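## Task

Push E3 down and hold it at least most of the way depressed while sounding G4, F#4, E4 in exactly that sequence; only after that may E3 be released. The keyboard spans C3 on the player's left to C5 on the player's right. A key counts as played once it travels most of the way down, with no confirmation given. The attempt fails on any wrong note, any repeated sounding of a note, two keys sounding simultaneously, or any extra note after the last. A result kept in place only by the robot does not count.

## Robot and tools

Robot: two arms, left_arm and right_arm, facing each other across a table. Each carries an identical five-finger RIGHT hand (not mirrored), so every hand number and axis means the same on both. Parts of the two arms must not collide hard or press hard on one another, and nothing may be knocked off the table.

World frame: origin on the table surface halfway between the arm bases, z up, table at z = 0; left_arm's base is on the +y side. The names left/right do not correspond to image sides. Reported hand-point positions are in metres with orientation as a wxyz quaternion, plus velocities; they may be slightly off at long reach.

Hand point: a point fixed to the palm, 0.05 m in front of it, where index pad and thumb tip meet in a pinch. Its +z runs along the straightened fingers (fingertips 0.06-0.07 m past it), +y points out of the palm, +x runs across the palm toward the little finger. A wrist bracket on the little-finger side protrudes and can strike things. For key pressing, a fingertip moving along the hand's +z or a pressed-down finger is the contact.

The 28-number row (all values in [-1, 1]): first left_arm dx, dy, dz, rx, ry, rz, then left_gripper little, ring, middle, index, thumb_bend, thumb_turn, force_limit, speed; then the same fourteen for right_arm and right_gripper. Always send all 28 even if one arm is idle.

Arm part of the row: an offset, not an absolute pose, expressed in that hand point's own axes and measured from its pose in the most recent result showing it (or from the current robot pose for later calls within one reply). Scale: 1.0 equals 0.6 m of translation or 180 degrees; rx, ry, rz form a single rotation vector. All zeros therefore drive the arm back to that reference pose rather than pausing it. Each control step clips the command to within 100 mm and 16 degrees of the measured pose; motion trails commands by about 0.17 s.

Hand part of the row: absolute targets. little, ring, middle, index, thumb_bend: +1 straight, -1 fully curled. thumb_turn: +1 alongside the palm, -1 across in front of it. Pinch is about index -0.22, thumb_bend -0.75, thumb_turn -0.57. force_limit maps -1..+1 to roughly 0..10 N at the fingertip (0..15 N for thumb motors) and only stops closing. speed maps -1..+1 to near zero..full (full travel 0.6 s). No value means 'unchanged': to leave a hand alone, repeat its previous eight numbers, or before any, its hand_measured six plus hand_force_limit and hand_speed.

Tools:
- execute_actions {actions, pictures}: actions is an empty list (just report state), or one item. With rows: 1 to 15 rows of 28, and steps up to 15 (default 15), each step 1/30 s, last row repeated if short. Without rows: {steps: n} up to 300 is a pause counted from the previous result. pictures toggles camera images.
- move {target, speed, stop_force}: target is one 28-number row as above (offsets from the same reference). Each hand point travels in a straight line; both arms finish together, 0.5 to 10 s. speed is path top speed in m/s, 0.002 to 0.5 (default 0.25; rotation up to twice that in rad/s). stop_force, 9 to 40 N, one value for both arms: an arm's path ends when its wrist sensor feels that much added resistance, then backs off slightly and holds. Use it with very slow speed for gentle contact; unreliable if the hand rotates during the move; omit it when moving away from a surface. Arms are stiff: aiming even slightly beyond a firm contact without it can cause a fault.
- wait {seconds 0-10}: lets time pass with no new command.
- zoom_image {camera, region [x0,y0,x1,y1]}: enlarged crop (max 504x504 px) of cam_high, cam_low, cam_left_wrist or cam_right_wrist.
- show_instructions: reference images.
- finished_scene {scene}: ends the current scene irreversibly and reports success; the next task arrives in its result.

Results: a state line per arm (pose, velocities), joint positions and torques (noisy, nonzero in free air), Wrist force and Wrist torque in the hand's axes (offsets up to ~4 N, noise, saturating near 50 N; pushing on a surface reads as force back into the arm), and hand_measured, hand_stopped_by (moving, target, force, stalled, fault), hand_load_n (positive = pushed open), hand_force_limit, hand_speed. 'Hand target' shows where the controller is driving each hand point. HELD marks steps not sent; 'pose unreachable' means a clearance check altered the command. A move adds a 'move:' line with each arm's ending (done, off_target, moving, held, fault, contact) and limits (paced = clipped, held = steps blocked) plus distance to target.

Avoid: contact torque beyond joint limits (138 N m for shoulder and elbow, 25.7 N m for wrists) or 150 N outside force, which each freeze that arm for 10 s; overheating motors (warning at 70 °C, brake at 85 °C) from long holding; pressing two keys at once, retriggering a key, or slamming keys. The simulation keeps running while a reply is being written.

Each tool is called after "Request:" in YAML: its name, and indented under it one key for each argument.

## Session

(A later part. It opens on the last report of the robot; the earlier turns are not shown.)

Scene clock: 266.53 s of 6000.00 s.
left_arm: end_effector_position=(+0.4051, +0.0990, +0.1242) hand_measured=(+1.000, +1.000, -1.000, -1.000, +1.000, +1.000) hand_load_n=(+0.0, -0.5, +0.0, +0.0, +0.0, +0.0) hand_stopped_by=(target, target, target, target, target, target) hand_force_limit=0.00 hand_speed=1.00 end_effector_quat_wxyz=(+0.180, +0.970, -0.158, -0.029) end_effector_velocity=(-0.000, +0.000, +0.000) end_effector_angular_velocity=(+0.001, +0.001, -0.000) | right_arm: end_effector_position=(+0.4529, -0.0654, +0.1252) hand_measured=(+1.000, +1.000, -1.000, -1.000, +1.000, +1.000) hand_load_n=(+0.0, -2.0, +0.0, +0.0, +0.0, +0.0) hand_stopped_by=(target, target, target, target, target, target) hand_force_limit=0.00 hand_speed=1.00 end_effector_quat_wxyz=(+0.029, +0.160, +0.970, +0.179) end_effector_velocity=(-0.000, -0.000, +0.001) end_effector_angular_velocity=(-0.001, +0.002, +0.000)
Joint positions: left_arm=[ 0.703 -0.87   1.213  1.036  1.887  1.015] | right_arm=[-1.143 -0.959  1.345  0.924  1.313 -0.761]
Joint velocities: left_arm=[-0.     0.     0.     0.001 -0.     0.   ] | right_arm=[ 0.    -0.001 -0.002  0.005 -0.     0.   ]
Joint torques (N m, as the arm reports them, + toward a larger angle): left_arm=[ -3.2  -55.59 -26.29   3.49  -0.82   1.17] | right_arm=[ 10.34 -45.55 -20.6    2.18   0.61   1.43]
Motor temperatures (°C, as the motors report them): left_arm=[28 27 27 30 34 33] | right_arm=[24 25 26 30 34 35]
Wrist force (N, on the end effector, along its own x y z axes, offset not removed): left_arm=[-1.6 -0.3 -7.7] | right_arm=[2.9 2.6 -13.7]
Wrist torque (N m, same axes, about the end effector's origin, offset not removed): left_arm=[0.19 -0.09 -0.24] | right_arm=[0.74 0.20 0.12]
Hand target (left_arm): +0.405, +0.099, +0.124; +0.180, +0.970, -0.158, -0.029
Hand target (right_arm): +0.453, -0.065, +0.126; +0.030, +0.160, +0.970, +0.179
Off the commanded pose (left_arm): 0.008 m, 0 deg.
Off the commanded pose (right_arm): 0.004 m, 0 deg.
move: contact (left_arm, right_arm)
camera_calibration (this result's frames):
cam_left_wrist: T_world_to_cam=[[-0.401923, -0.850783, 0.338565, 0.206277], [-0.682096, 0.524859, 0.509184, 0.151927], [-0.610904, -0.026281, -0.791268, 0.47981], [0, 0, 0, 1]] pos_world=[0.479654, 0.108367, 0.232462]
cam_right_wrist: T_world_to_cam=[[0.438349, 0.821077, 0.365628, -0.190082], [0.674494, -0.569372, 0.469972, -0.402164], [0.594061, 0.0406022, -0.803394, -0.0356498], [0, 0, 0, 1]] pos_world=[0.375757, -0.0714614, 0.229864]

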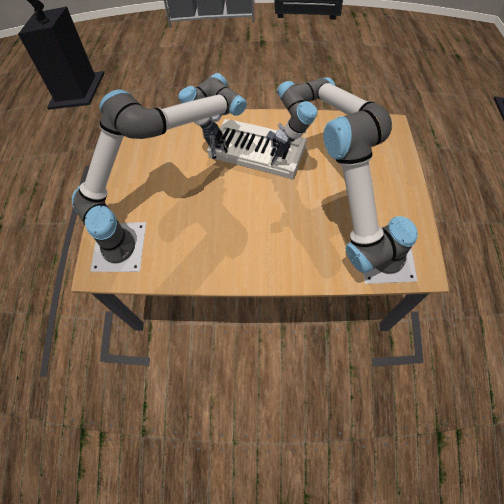

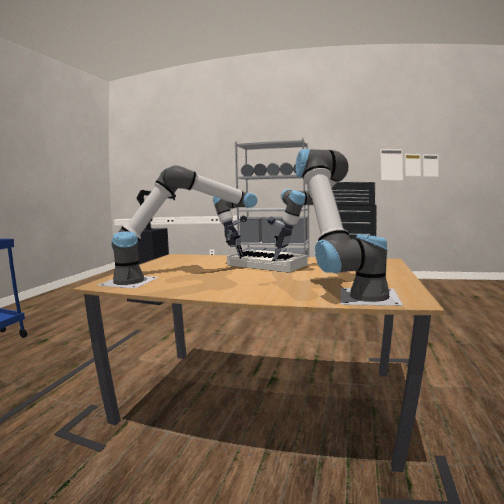

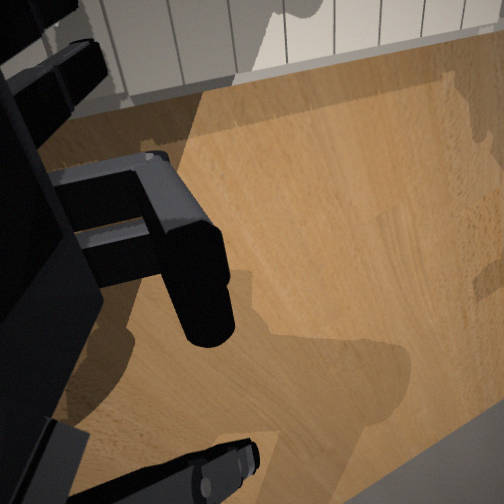

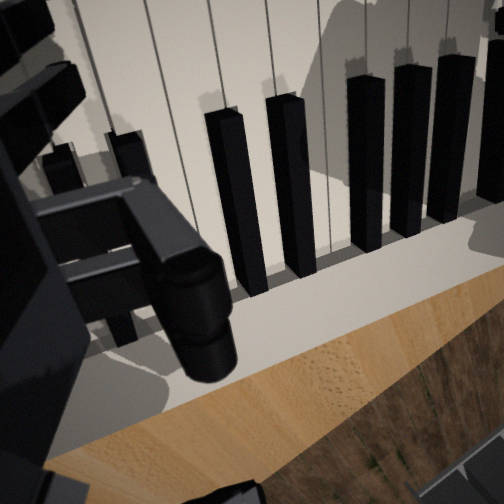

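Request:
move:
  target: [0,0,0,0,0,0,1,1,-1,-1,1,1,0,1, 0,0.01541,-0.04014,0,0,0,1,1,-1,-1,1,1,0,1]
  speed: 0.08

Request:
move:
  target: [0,0,0,0,0,0,1,1,-1,-1,1,1,0,1, -0.06167,0.0249,0.00956,0,0,0,1,1,-1,-1,1,1,0,1]
  speed: 0.12

Request:
move:
  target: [0,0,0,0,0,0,1,1,-1,-1,1,1,0,1, 0,-0.0049,0.01276,0,0,0,1,1,-1,-1,1,1,0,1]
  speed: 0.04

Request:
move:
  target: [0,0,0,0,0,0,1,1,-1,-1,1,1,0,1, 0,-0.00358,0.00934,0,0,0,1,1,-1,-1,1,1,0,1]
  speed: 0.005
  stop_force: 9

Request:
move:
  target: [0,0,0,0,0,0,1,1,-1,-1,1,1,0,1, 0,0.00675,-0.01758,0,0,0,1,1,-1,-1,1,1,0,1]
  speed: 0.05

Request:
move:
  target: [0,0,0,0,0,0,1,1,-1,-1,1,1,0,1, 0.06167,0.04824,0.01852,0,0,0,1,1,-1,-1,1,1,0,1]
  speed: 0.12

Request:
zoom_image:
  camera: "cam_right_wrist"
  region: [0, 0, 200, 160]

Scene clock: 299.30 s of 6000.00 s.
left_arm: end_effector_position=(+0.4051, +0.0990, +0.1242) hand_measured=(+1.000, +1.000, -1.000, -1.000, +1.000, +1.000) hand_load_n=(+0.0, -1.0, +0.0, +0.0, +0.0, +0.0) hand_stopped_by=(target, target, target, target, target, target) hand_force_limit=0.00 hand_speed=1.00 end_effector_quat_wxyz=(+0.180, +0.970, -0.158, -0.029) end_effector_velocity=(-0.000, +0.000, +0.000) end_effector_angular_velocity=(+0.001, +0.001, +0.000) | right_arm: end_effector_position=(+0.4529, -0.0654, +0.1507) hand_measured=(+1.000, +1.000, -1.000, -1.000, +1.000, +1.000) hand_load_n=(+0.0, +0.0, +0.0, +0.0, +0.0, +0.0) hand_stopped_by=(target, target, target, target, target, target) hand_force_limit=0.00 hand_speed=1.00 end_effector_quat_wxyz=(+0.029, +0.160, +0.970, +0.179) end_effector_velocity=(+0.001, +0.000, +0.003) end_effector_angular_velocity=(+0.000, -0.001, -0.000)
Joint positions: left_arm=[ 0.703 -0.87   1.213  1.036  1.887  1.015] | right_arm=[-1.143 -0.981  1.311  0.979  1.313 -0.761]
Joint velocities: left_arm=[ 0.    -0.     0.     0.001 -0.     0.   ] | right_arm=[ 0.    -0.001 -0.006  0.006 -0.     0.   ]
Joint torques (N m, as the arm reports them, + toward a larger angle): left_arm=[ -3.14 -52.61 -24.54   2.96  -0.77   1.19] | right_arm=[ 12.91 -52.2  -24.17   3.15  -0.8    0.8 ]
Motor temperatures (°C, as the motors report them): left_arm=[28 27 27 30 34 33] | right_arm=[24 25 26 30 34 35]
Wrist force (N, on the end effector, along its own x y z axes, offset not removed): left_arm=[-3.1 0.5 -9.2] | right_arm=[2.4 2.4 0.5]
Wrist torque (N m, same axes, about the end effector's origin, offset not removed): left_arm=[0.23 0.18 -0.33] | right_arm=[0.24 -0.59 0.06]
Hand target (left_arm): +0.405, +0.099, +0.124; +0.180, +0.970, -0.158, -0.029
Hand target (right_arm): +0.453, -0.065, +0.151; +0.029, +0.160, +0.970, +0.179
Off the commanded pose (left_arm): 0.000 m, 0 deg.
Off the commanded pose (right_arm): 0.000 m, 0 deg.
After step 90, 28.90 s passed at rest.
move: done
camera_calibration (this result's frames):
cam_left_wrist: T_world_to_cam=[[-0.401926, -0.850779, 0.338571, 0.206274], [-0.682102, 0.524865, 0.50917, 0.151929], [-0.610895, -0.026291, -0.791275, 0.479815], [0, 0, 0, 1]] pos_world=[0.479655, 0.108366, 0.23247]
cam_right_wrist: T_world_to_cam=[[0.438407, 0.821037, 0.365647, -0.199427], [0.674452, -0.569431, 0.46996, -0.414131], [0.594066, 0.0405773, -0.803393, -0.0151629], [0, 0, 0, 1]] pos_world=[0.375749, -0.071467, 0.255363]

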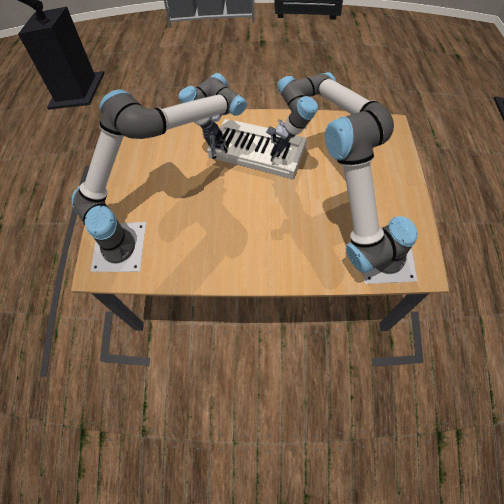

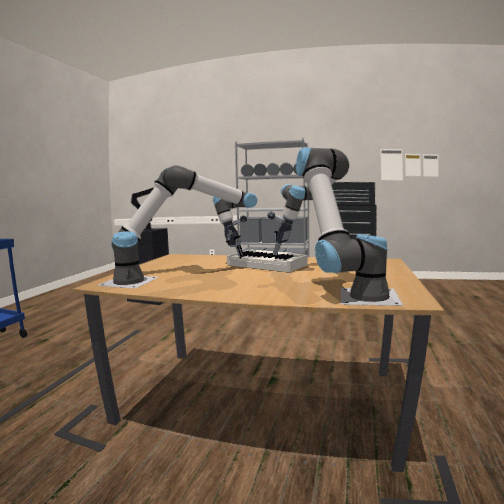

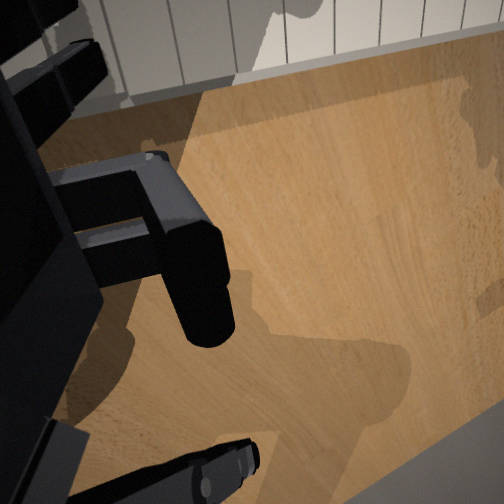

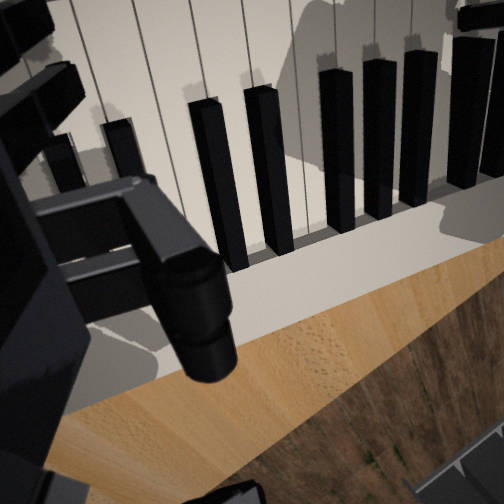

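Scene clock: 300.23 s of 6000.00 s.
left_arm: end_effector_position=(+0.4051, +0.0990, +0.1242) hand_measured=(+1.000, +1.000, -1.000, -1.000, +1.000, +1.000) hand_load_n=(+0.0, -1.0, +0.0, +0.0, +0.0, +0.0) hand_stopped_by=(target, target, target, target, target, target) hand_force_limit=0.00 hand_speed=1.00 end_effector_quat_wxyz=(+0.180, +0.970, -0.158, -0.029) end_effector_velocity=(+0.000, -0.000, -0.000) end_effector_angular_velocity=(-0.001, -0.001, +0.000) | right_arm: end_effector_position=(+0.4927, -0.0622, +0.1507) hand_measured=(+1.000, +1.000, -1.000, -1.000, +1.000, +1.000) hand_load_n=(+0.0, +0.0, +0.0, +0.0, +0.0, +0.0) hand_stopped_by=(target, target, target, target, target, target) hand_force_limit=0.00 hand_speed=1.00 end_effector_quat_wxyz=(+0.029, +0.160, +0.970, +0.179) end_effector_velocity=(+0.002, +0.000, +0.001) end_effector_angular_velocity=(-0.000, -0.000, +0.001)
Joint positions: left_arm=[ 0.703 -0.87   1.213  1.036  1.887  1.015] | right_arm=[-1.17  -0.9    1.177  1.039  1.306 -0.787]
Joint velocities: left_arm=[ 0.     0.     0.    -0.001  0.    -0.   ] | right_arm=[-0.001  0.005 -0.01   0.006 -0.    -0.002]
Joint torques (N m, as the arm reports them, + toward a larger angle): left_arm=[ -3.45 -52.36 -24.     3.    -0.83   1.09] | right_arm=[-13.26 -37.95 -24.19   3.54  -2.89  -2.65]
Motor temperatures (°C, as the motors report them): left_arm=[28 27 27 30 34 33] | right_arm=[24 25 26 30 34 35]
Wrist force (N, on the end effector, along its own x y z axes, offset not removed): left_arm=[-2.0 0.9 -9.6] | right_arm=[1.5 2.2 -0.1]
Wrist torque (N m, same axes, about the end effector's origin, offset not removed): left_arm=[0.40 0.03 -0.24] | right_arm=[0.30 -0.38 0.01]
Hand target (left_arm): +0.405, +0.099, +0.124; +0.180, +0.970, -0.158, -0.029
Hand target (right_arm): +0.493, -0.062, +0.151; +0.029, +0.160, +0.970, +0.179
Off the commanded pose (left_arm): 0.000 m, 0 deg.
Off the commanded pose (right_arm): 0.000 m, 0 deg.
move: done
camera_calibration (this result's frames):
cam_left_wrist: T_world_to_cam=[[-0.401926, -0.850779, 0.338571, 0.206274], [-0.682102, 0.524865, 0.50917, 0.151929], [-0.610895, -0.0262909, -0.791275, 0.479815], [0, 0, 0, 1]] pos_world=[0.479655, 0.108366, 0.23247]
cam_right_wrist: T_world_to_cam=[[0.438418, 0.820994, 0.365731, -0.219609], [0.674409, -0.569491, 0.469949, -0.439135], [0.594106, 0.0406183, -0.803361, -0.0390146], [0, 0, 0, 1]] pos_world=[0.415616, -0.0682005, 0.255346]

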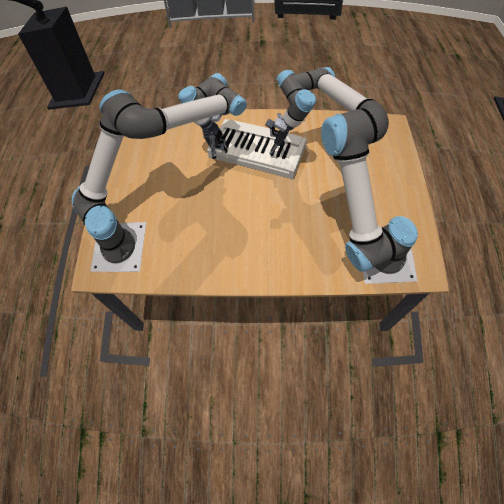

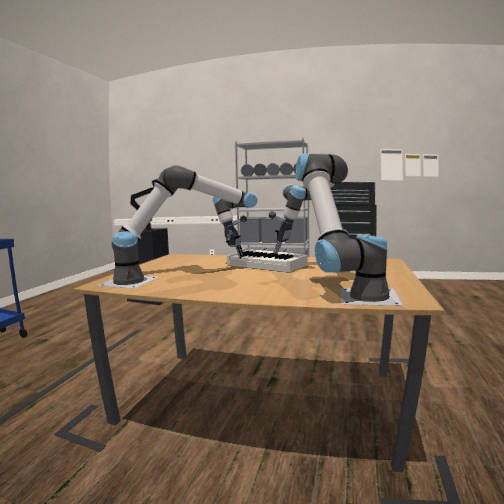

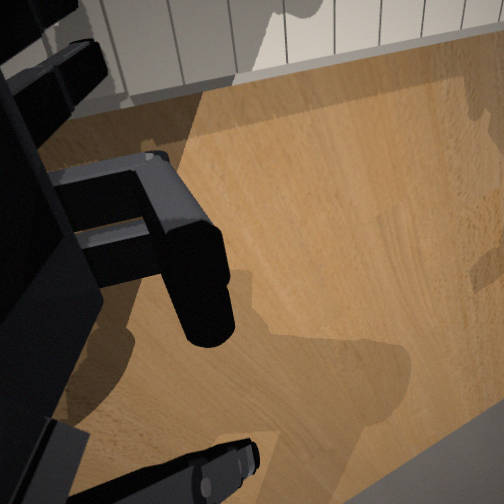

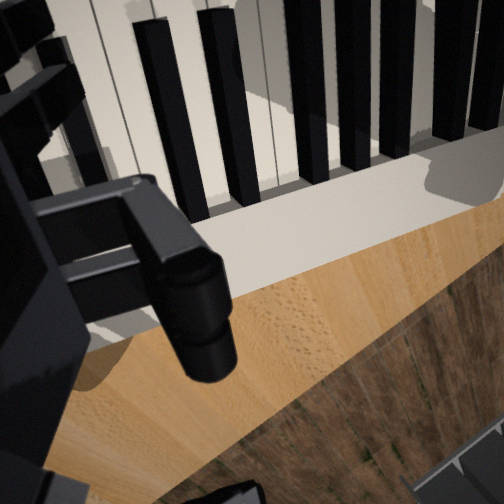

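Scene clock: 300.97 s of 6000.00 s.
left_arm: end_effector_position=(+0.4051, +0.0990, +0.1242) hand_measured=(+1.000, +1.000, -1.000, -1.000, +1.000, +1.000) hand_load_n=(+0.0, -1.0, +0.0, +0.0, +0.0, +0.0) hand_stopped_by=(target, target, target, target, target, target) hand_force_limit=0.00 hand_speed=1.00 end_effector_quat_wxyz=(+0.180, +0.970, -0.158, -0.029) end_effector_velocity=(+0.000, -0.000, -0.000) end_effector_angular_velocity=(-0.001, -0.001, -0.000) | right_arm: end_effector_position=(+0.4928, -0.0622, +0.1428) hand_measured=(+1.000, +1.000, -1.000, -1.000, +1.000, +1.000) hand_load_n=(+0.0, -0.5, +0.0, +0.0, +0.0, +0.0) hand_stopped_by=(target, target, target, target, target, target) hand_force_limit=0.00 hand_speed=1.00 end_effector_quat_wxyz=(+0.029, +0.160, +0.970, +0.179) end_effector_velocity=(+0.000, +0.000, -0.002) end_effector_angular_velocity=(+0.001, -0.001, +0.000)
Joint positions: left_arm=[ 0.703 -0.87   1.213  1.036  1.887  1.015] | right_arm=[-1.17  -0.894  1.188  1.022  1.306 -0.787]
Joint velocities: left_arm=[-0.     0.    -0.    -0.001  0.     0.   ] | right_arm=[ 0.     0.001  0.004 -0.006 -0.     0.   ]
Joint torques (N m, as the arm reports them, + toward a larger angle): left_arm=[ -2.42 -53.45 -24.86   2.95  -0.73   1.18] | right_arm=[  0.44 -37.87 -10.13  -0.15  -2.26  -0.39]
Motor temperatures (°C, as the motors report them): left_arm=[28 27 27 30 34 33] | right_arm=[24 25 26 30 34 35]
Wrist force (N, on the end effector, along its own x y z axes, offset not removed): left_arm=[-1.4 1.5 -8.4] | right_arm=[2.5 3.4 -1.9]
Wrist torque (N m, same axes, about the end effector's origin, offset not removed): left_arm=[0.33 -0.02 -0.12] | right_arm=[0.47 -0.21 0.13]
Hand target (left_arm): +0.405, +0.099, +0.124; +0.180, +0.970, -0.158, -0.029
Hand target (right_arm): +0.493, -0.062, +0.142; +0.029, +0.160, +0.970, +0.179
Off the commanded pose (left_arm): 0.000 m, 0 deg.
Off the commanded pose (right_arm): 0.000 m, 0 deg.
move: done
camera_calibration (this result's frames):
cam_left_wrist: T_world_to_cam=[[-0.401926, -0.850779, 0.338571, 0.206274], [-0.682101, 0.524865, 0.50917, 0.151929], [-0.610895, -0.0262908, -0.791275, 0.479815], [0, 0, 0, 1]] pos_world=[0.479655, 0.108366, 0.23247]
cam_right_wrist: T_world_to_cam=[[0.438409, 0.821, 0.365727, -0.216715], [0.674415, -0.569481, 0.469954, -0.435451], [0.594107, 0.0406195, -0.80336, -0.0453608], [0, 0, 0, 1]] pos_world=[0.415634, -0.0682156, 0.247459]

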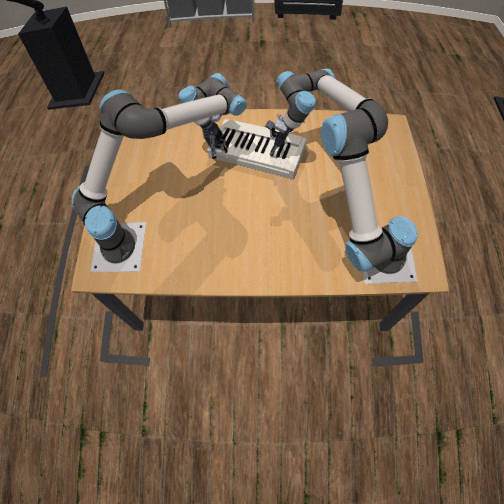

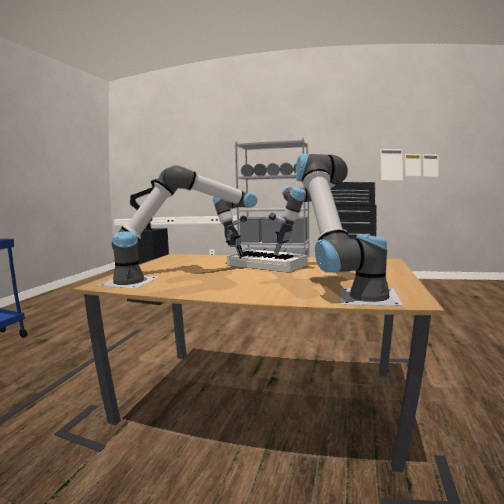

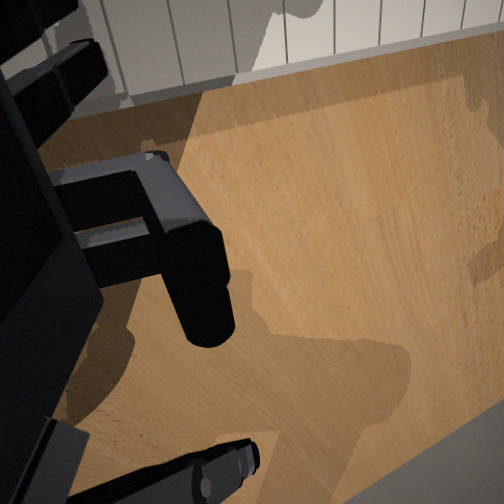

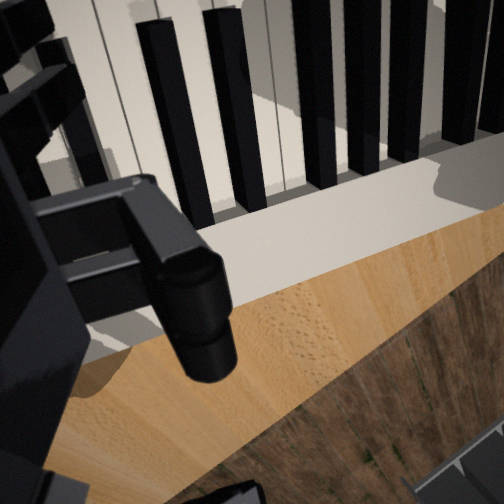

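Scene clock: 302.00 s of 6000.00 s.
left_arm: end_effector_position=(+0.4051, +0.0990, +0.1242) hand_measured=(+1.000, +1.000, -1.000, -1.000, +1.000, +1.000) hand_load_n=(+0.0, -0.5, +0.0, +0.0, +0.0, +0.0) hand_stopped_by=(target, target, target, target, target, target) hand_force_limit=0.00 hand_speed=1.00 end_effector_quat_wxyz=(+0.180, +0.970, -0.158, -0.029) end_effector_velocity=(+0.000, +0.000, +0.000) end_effector_angular_velocity=(-0.000, -0.000, +0.000) | right_arm: end_effector_position=(+0.4927, -0.0622, +0.1395) hand_measured=(+1.000, +1.000, -1.000, -1.000, +1.000, +1.000) hand_load_n=(+0.0, -2.5, +0.0, +0.0, +0.0, +0.0) hand_stopped_by=(target, target, target, target, target, target) hand_force_limit=0.00 hand_speed=1.00 end_effector_quat_wxyz=(+0.029, +0.160, +0.970, +0.179) end_effector_velocity=(-0.000, -0.000, +0.003) end_effector_angular_velocity=(+0.000, -0.001, -0.001)
Joint positions: left_arm=[ 0.703 -0.87   1.213  1.036  1.887  1.015] | right_arm=[-1.17  -0.891  1.193  1.015  1.306 -0.787]
Joint velocities: left_arm=[ 0.  0. -0. -0. -0. -0.] | right_arm=[-0.    -0.003 -0.003  0.005  0.     0.001]
Joint torques (N m, as the arm reports them, + toward a larger angle): left_arm=[ -2.77 -53.2  -24.63   2.85  -0.9    1.05] | right_arm=[  3.01 -46.34 -18.55   2.    -1.37  -0.07]
Motor temperatures (°C, as the motors report them): left_arm=[28 27 27 30 34 33] | right_arm=[24 25 26 30 34 35]
Wrist force (N, on the end effector, along its own x y z axes, offset not removed): left_arm=[-0.7 1.1 -6.5] | right_arm=[2.6 5.5 -19.0]
Wrist torque (N m, same axes, about the end effector's origin, offset not removed): left_arm=[0.30 -0.22 -0.17] | right_arm=[1.40 0.67 0.20]
Hand target (left_arm): +0.405, +0.099, +0.124; +0.180, +0.970, -0.158, -0.029
Hand target (right_arm): +0.493, -0.062, +0.140; +0.029, +0.160, +0.970, +0.179
Off the commanded pose (left_arm): 0.000 m, 0 deg.
Off the commanded pose (right_arm): 0.003 m, 0 deg.
move: contact (right_arm)
camera_calibration (this result's frames):
cam_left_wrist: T_world_to_cam=[[-0.401926, -0.850779, 0.338571, 0.206274], [-0.682101, 0.524865, 0.50917, 0.151929], [-0.610895, -0.0262909, -0.791275, 0.479815], [0, 0, 0, 1]] pos_world=[0.479655, 0.108366, 0.23247]
cam_right_wrist: T_world_to_cam=[[0.438484, 0.821027, 0.365576, -0.215483], [0.674525, -0.569445, 0.469838, -0.433901], [0.593926, 0.0405738, -0.803496, -0.0478947], [0, 0, 0, 1]] pos_world=[0.415608, -0.0682224, 0.244155]

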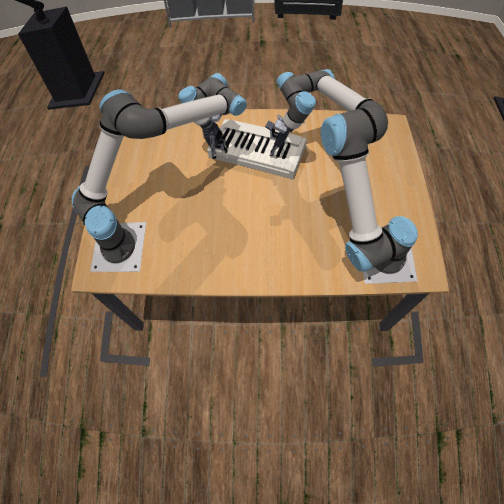

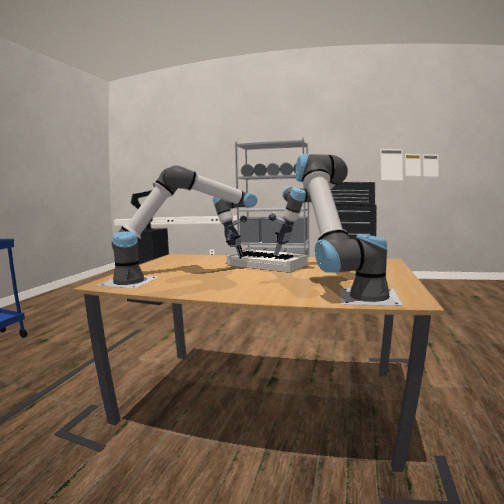

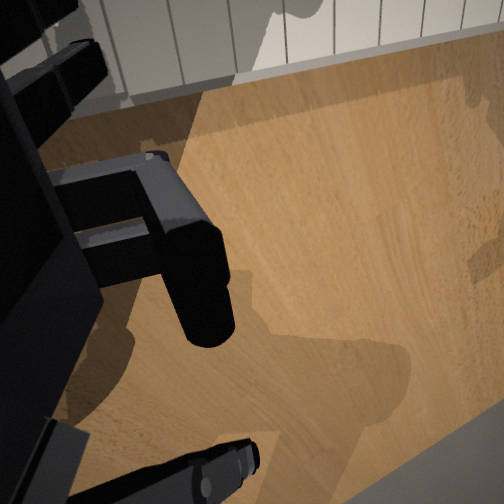

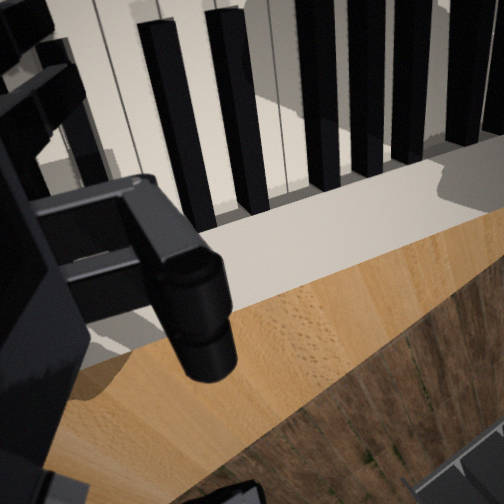

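Scene clock: 302.77 s of 6000.00 s.
left_arm: end_effector_position=(+0.4051, +0.0990, +0.1242) hand_measured=(+1.000, +1.000, -1.000, -1.000, +1.000, +1.000) hand_load_n=(+0.0, -1.0, +0.0, +0.0, +0.0, +0.0) hand_stopped_by=(target, target, target, target, target, target) hand_force_limit=0.00 hand_speed=1.00 end_effector_quat_wxyz=(+0.180, +0.970, -0.158, -0.029) end_effector_velocity=(-0.000, +0.000, -0.000) end_effector_angular_velocity=(+0.001, +0.001, +0.000) | right_arm: end_effector_position=(+0.4927, -0.0622, +0.1504) hand_measured=(+1.000, +1.000, -1.000, -1.000, +1.000, +1.000) hand_load_n=(+0.0, +0.0, +0.0, +0.0, +0.0, +0.0) hand_stopped_by=(target, target, target, target, target, target) hand_force_limit=0.00 hand_speed=1.00 end_effector_quat_wxyz=(+0.029, +0.160, +0.970, +0.179) end_effector_velocity=(-0.000, +0.000, +0.003) end_effector_angular_velocity=(-0.000, +0.000, +0.000)
Joint positions: left_arm=[ 0.703 -0.87   1.213  1.036  1.887  1.015] | right_arm=[-1.17  -0.899  1.177  1.038  1.306 -0.787]
Joint velocities: left_arm=[ 0.     0.     0.     0.001  0.    -0.   ] | right_arm=[ 0.    -0.002 -0.004  0.006 -0.     0.   ]
Joint torques (N m, as the arm reports them, + toward a larger angle): left_arm=[ -3.13 -52.94 -25.1    3.09  -0.75   1.2 ] | right_arm=[  1.91 -56.93 -24.34   3.43  -1.7    0.9 ]
Motor temperatures (°C, as the motors report them): left_arm=[28 27 27 30 34 33] | right_arm=[24 25 26 30 34 35]
Wrist force (N, on the end effector, along its own x y z axes, offset not removed): left_arm=[-2.0 0.6 -7.9] | right_arm=[1.0 2.1 0.2]
Wrist torque (N m, same axes, about the end effector's origin, offset not removed): left_arm=[0.21 0.04 -0.23] | right_arm=[0.24 -0.23 -0.02]
Hand target (left_arm): +0.405, +0.099, +0.124; +0.180, +0.970, -0.158, -0.029
Hand target (right_arm): +0.493, -0.062, +0.151; +0.029, +0.160, +0.970, +0.179
Off the commanded pose (left_arm): 0.000 m, 0 deg.
Off the commanded pose (right_arm): 0.000 m, 0 deg.
move: done
camera_calibration (this result's frames):
cam_left_wrist: T_world_to_cam=[[-0.401926, -0.850779, 0.338571, 0.206274], [-0.682101, 0.524865, 0.50917, 0.151929], [-0.610895, -0.0262909, -0.791275, 0.479815], [0, 0, 0, 1]] pos_world=[0.479655, 0.108366, 0.23247]
cam_right_wrist: T_world_to_cam=[[0.438479, 0.821025, 0.365587, -0.219491], [0.674519, -0.569448, 0.469844, -0.439055], [0.593937, 0.0405787, -0.803487, -0.0390759], [0, 0, 0, 1]] pos_world=[0.415601, -0.0682258, 0.255133]

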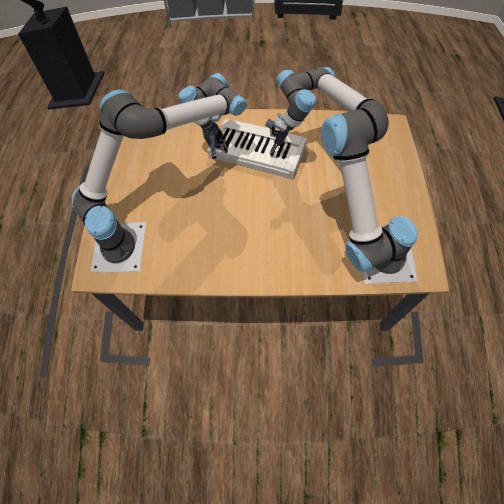

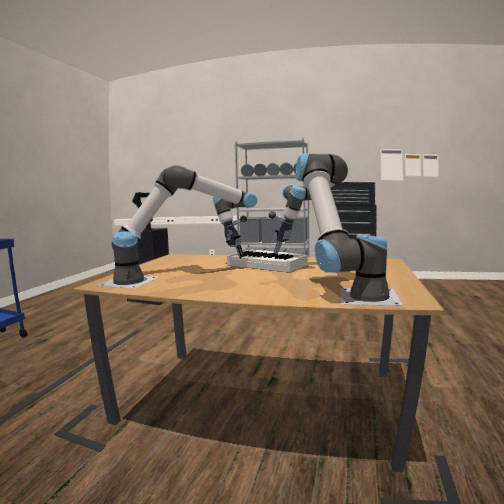

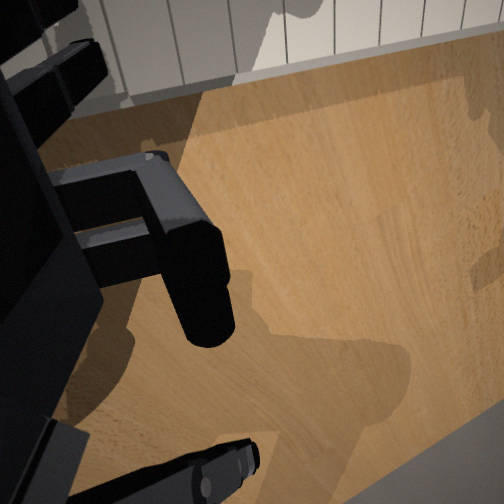

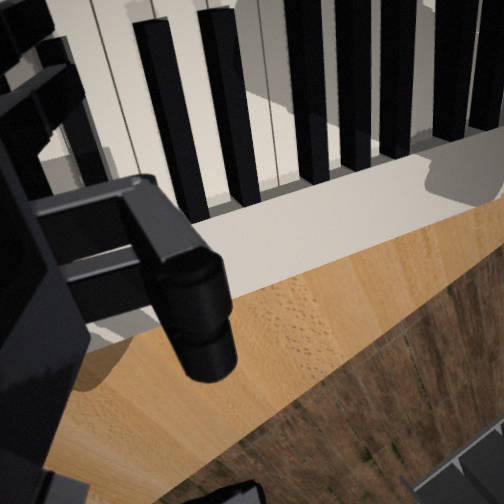

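Scene clock: 303.70 s of 6000.00 s.
left_arm: end_effector_position=(+0.4051, +0.0990, +0.1242) hand_measured=(+1.000, +1.000, -1.000, -1.000, +1.000, +1.000) hand_load_n=(+0.0, -1.0, +0.0, +0.0, +0.0, +0.0) hand_stopped_by=(target, target, target, target, target, target) hand_force_limit=0.00 hand_speed=1.00 end_effector_quat_wxyz=(+0.180, +0.970, -0.158, -0.029) end_effector_velocity=(+0.000, -0.000, -0.000) end_effector_angular_velocity=(-0.000, -0.000, -0.000) | right_arm: end_effector_position=(+0.4677, -0.0213, +0.1505) hand_measured=(+1.000, +1.000, -1.000, -1.000, +1.000, +1.000) hand_load_n=(+0.0, +0.0, +0.0, +0.0, +0.0, +0.0) hand_stopped_by=(target, target, target, target, target, target) hand_force_limit=0.00 hand_speed=1.00 end_effector_quat_wxyz=(+0.029, +0.160, +0.970, +0.179) end_effector_velocity=(-0.001, +0.002, +0.001) end_effector_angular_velocity=(+0.000, -0.001, -0.002)
Joint positions: left_arm=[ 0.703 -0.87   1.213  1.036  1.887  1.015] | right_arm=[-1.083 -0.883  1.144  1.034  1.329 -0.7  ]
Joint velocities: left_arm=[-0.     0.     0.    -0.001 -0.    -0.   ] | right_arm=[ 0.004  0.    -0.003  0.001  0.002  0.006]
Joint torques (N m, as the arm reports them, + toward a larger angle): left_arm=[ -2.81 -53.26 -24.94   2.78  -0.86   1.22] | right_arm=[ 14.12 -41.31 -25.11   3.27   1.9    2.67]
Motor temperatures (°C, as the motors report them): left_arm=[28 27 27 30 34 33] | right_arm=[24 25 26 30 34 35]
Wrist force (N, on the end effector, along its own x y z axes, offset not removed): left_arm=[-0.6 1.8 -9.1] | right_arm=[2.2 2.5 -0.4]
Wrist torque (N m, same axes, about the end effector's origin, offset not removed): left_arm=[0.52 -0.19 -0.13] | right_arm=[0.36 -0.46 0.04]
Hand target (left_arm): +0.405, +0.099, +0.124; +0.180, +0.970, -0.158, -0.029
Hand target (right_arm): +0.468, -0.021, +0.150; +0.029, +0.160, +0.970, +0.179
Off the commanded pose (left_arm): 0.000 m, 0 deg.
Off the commanded pose (right_arm): 0.000 m, 0 deg.
move: done
camera_calibration (this result's frames):
cam_left_wrist: T_world_to_cam=[[-0.401926, -0.850779, 0.338571, 0.206274], [-0.682101, 0.524865, 0.50917, 0.151929], [-0.610895, -0.026291, -0.791275, 0.479815], [0, 0, 0, 1]] pos_world=[0.479655, 0.108366, 0.23247]
cam_right_wrist: T_world_to_cam=[[0.438417, 0.821031, 0.365649, -0.242125], [0.674469, -0.569439, 0.469926, -0.398895], [0.594038, 0.0405952, -0.803412, -0.0259496], [0, 0, 0, 1]] pos_world=[0.390609, -0.0273006, 0.255136]

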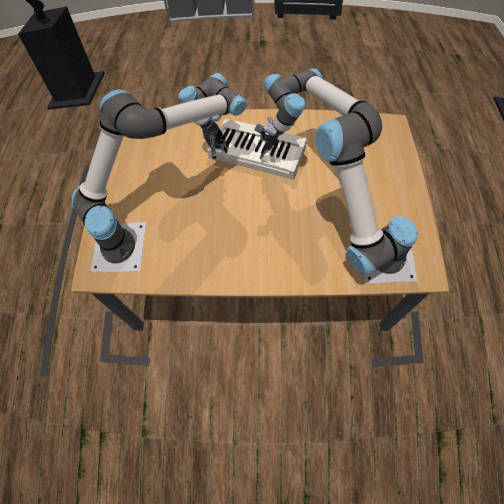

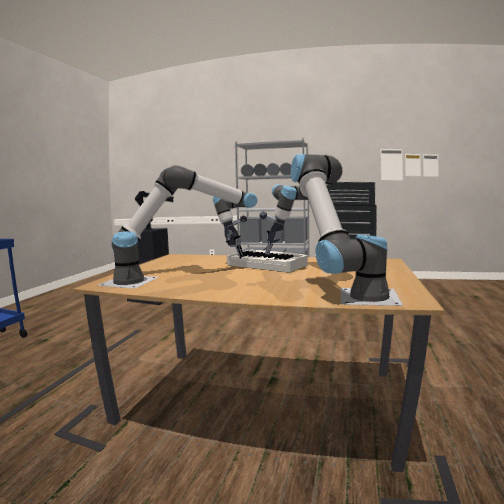

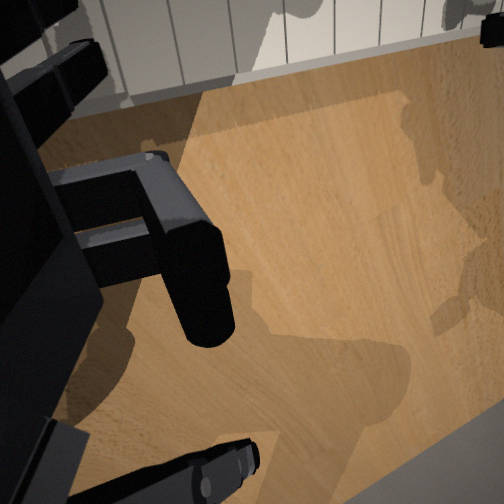

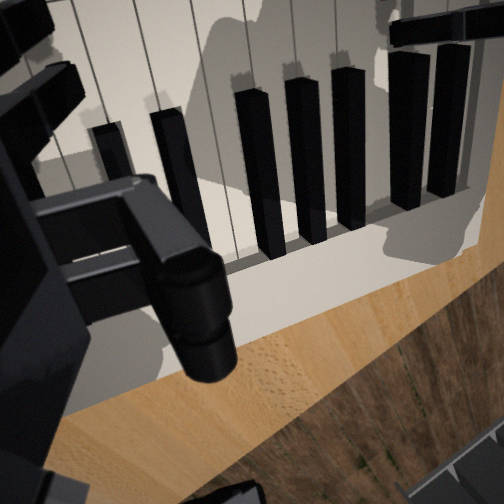

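Region (0, 0, 200, 160) of cam_right_wrist's 504x504 image, scaled by 2.520, with more detail than that image has; it fills the top 403 rows of this view, and the rest is white.

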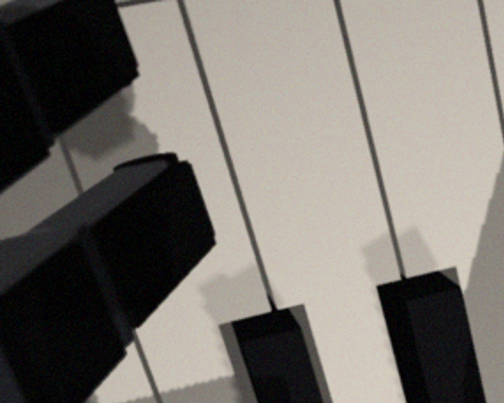

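Request:
execute_actions:
  actions: []

Scene clock: 313.97 s of 6000.00 s.
left_arm: end_effector_position=(+0.4051, +0.0990, +0.1242) hand_measured=(+1.000, +1.000, -1.000, -1.000, +1.000, +1.000) hand_load_n=(+0.0, -1.0, +0.0, +0.0, +0.0, +0.0) hand_stopped_by=(target, target, target, target, target, target) hand_force_limit=0.00 hand_speed=1.00 end_effector_quat_wxyz=(+0.180, +0.970, -0.158, -0.029) end_effector_velocity=(+0.000, +0.000, -0.000) end_effector_angular_velocity=(-0.000, -0.000, +0.000) | right_arm: end_effector_position=(+0.4676, -0.0210, +0.1505) hand_measured=(+1.000, +1.000, -1.000, -1.000, +1.000, +1.000) hand_load_n=(+0.0, +0.0, +0.0, +0.0, +0.0, +0.0) hand_stopped_by=(target, target, target, target, target, target) hand_force_limit=0.00 hand_speed=1.00 end_effector_quat_wxyz=(+0.029, +0.160, +0.970, +0.179) end_effector_velocity=(+0.000, +0.000, +0.002) end_effector_angular_velocity=(+0.001, -0.003, +0.000)
Joint positions: left_arm=[ 0.703 -0.87   1.213  1.036  1.887  1.015] | right_arm=[-1.082 -0.883  1.143  1.034  1.329 -0.7  ]
Joint velocities: left_arm=[ 0. -0.  0. -0. -0. -0.] | right_arm=[-0.    -0.002 -0.001 -0.     0.    -0.   ]
Joint torques (N m, as the arm reports them, + toward a larger angle): left_arm=[ -2.8  -53.51 -24.86   2.95  -0.78   1.19] | right_arm=[ 12.79 -39.69 -25.4    3.33   1.95   2.65]
Motor temperatures (°C, as the motors report them): left_arm=[28 27 27 30 34 33] | right_arm=[24 25 26 30 34 35]
Wrist force (N, on the end effector, along its own x y z axes, offset not removed): left_arm=[-1.2 1.7 -8.1] | right_arm=[1.2 2.9 0.5]
Wrist torque (N m, same axes, about the end effector's origin, offset not removed): left_arm=[0.46 -0.02 -0.10] | right_arm=[0.39 -0.42 0.03]
Hand target (left_arm): +0.405, +0.099, +0.124; +0.180, +0.970, -0.158, -0.029
Hand target (right_arm): +0.468, -0.021, +0.150; +0.029, +0.160, +0.970, +0.179
Off the commanded pose (left_arm): 0.000 m, 0 deg.
Off the commanded pose (right_arm): 0.000 m, 0 deg.
Steps of this call (steps 1 to 90: nothing new was sent; then 7.27 s passed at rest). Readings (end_effector_position | what the end effector reports):
1: left_arm (+0.4051, +0.0990, +0.1242) | right_arm (+0.4677, -0.0212, +0.1505) | left_arm hand_measured=(+1.000, +1.000, -1.000, -1.000, +1.000, +1.000) hand_load_n=(+0.0, -1.0, +0.0, +0.0, +0.0, +0.0) hand_stopped_by=(target, target, target, target, target, target) hand_force_limit=0.00 hand_speed=1.00 | right_arm hand_measured=(+1.000, +1.000, -1.000, -1.000, +1.000, +1.000) hand_load_n=(+0.0, +0.0, +0.0, +0.0, +0.0, +0.0) hand_stopped_by=(target, target, target, target, target, target) hand_force_limit=0.00 hand_speed=1.00
2: left_arm (+0.4051, +0.0990, +0.1242) | right_arm (+0.4677, -0.0212, +0.1505) | left_arm hand_measured=(+1.000, +1.000, -1.000, -1.000, +1.000, +1.000) hand_load_n=(+0.0, -1.0, +0.0, +0.0, +0.0, +0.0) hand_stopped_by=(target, target, target, target, target, target) hand_force_limit=0.00 hand_speed=1.00 | right_arm hand_measured=(+1.000, +1.000, -1.000, -1.000, +1.000, +1.000) hand_load_n=(+0.0, +0.0, +0.0, +0.0, +0.0, +0.0) hand_stopped_by=(target, target, target, target, target, target) hand_force_limit=0.00 hand_speed=1.00
4: left_arm (+0.4051, +0.0990, +0.1242) | right_arm (+0.4676, -0.0211, +0.1505) | left_arm hand_measured=(+1.000, +1.000, -1.000, -1.000, +1.000, +1.000) hand_load_n=(+0.0, -1.0, +0.0, +0.0, +0.0, +0.0) hand_stopped_by=(target, target, target, target, target, target) hand_force_limit=0.00 hand_speed=1.00 | right_arm hand_measured=(+1.000, +1.000, -1.000, -1.000, +1.000, +1.000) hand_load_n=(+0.0, +0.0, +0.0, +0.0, +0.0, +0.0) hand_stopped_by=(target, target, target, target, target, target) hand_force_limit=0.00 hand_speed=1.00
8: left_arm (+0.4051, +0.0990, +0.1242) | right_arm (+0.4676, -0.0210, +0.1505) | left_arm hand_measured=(+1.000, +1.000, -1.000, -1.000, +1.000, +1.000) hand_load_n=(+0.0, -1.0, +0.0, +0.0, +0.0, +0.0) hand_stopped_by=(target, target, target, target, target, target) hand_force_limit=0.00 hand_speed=1.00 | right_arm hand_measured=(+1.000, +1.000, -1.000, -1.000, +1.000, +1.000) hand_load_n=(+0.0, +0.0, +0.0, +0.0, +0.0, +0.0) hand_stopped_by=(target, target, target, target, target, target) hand_force_limit=0.00 hand_speed=1.00
90: the state above
camera_calibration (this result's frames):
cam_left_wrist: T_world_to_cam=[[-0.401926, -0.850779, 0.338571, 0.206274], [-0.682101, 0.524865, 0.50917, 0.151929], [-0.610895, -0.0262909, -0.791275, 0.479815], [0, 0, 0, 1]] pos_world=[0.479655, 0.108366, 0.23247]
cam_right_wrist: T_world_to_cam=[[0.438451, 0.821031, 0.365608, -0.242302], [0.674453, -0.569443, 0.469945, -0.398629], [0.594032, 0.0405374, -0.803419, -0.0258732], [0, 0, 0, 1]] pos_world=[0.390463, -0.0270099, 0.255134]

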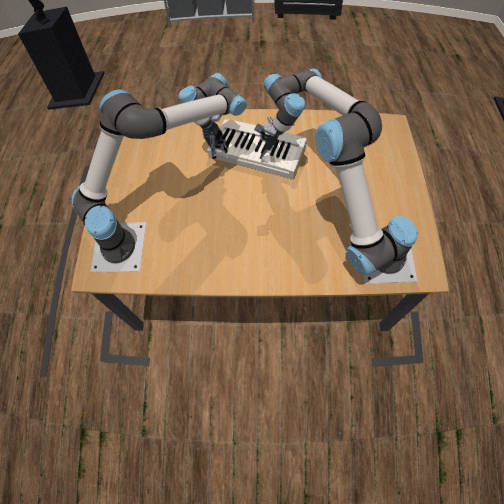

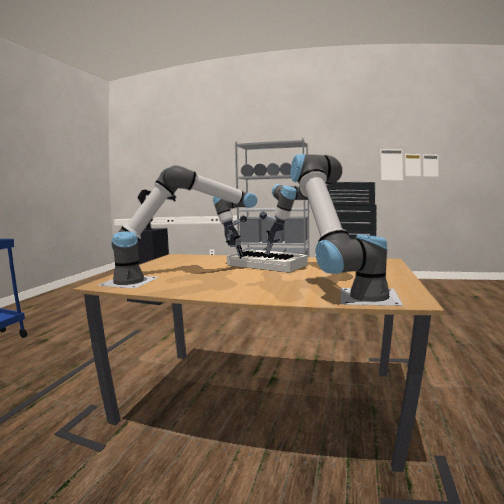

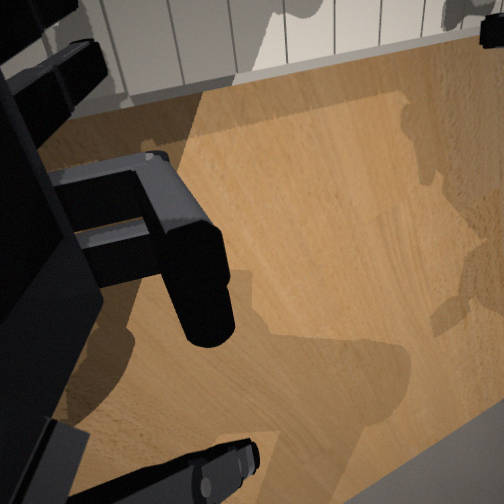

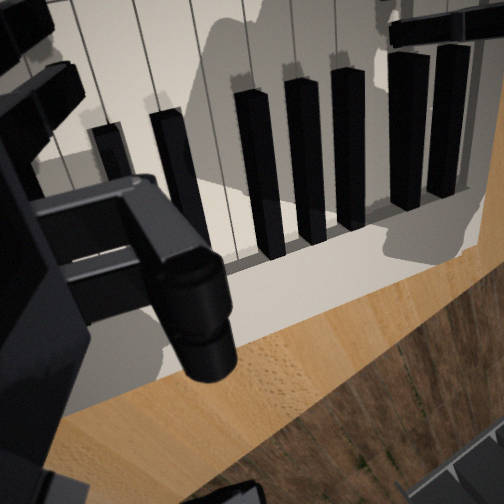

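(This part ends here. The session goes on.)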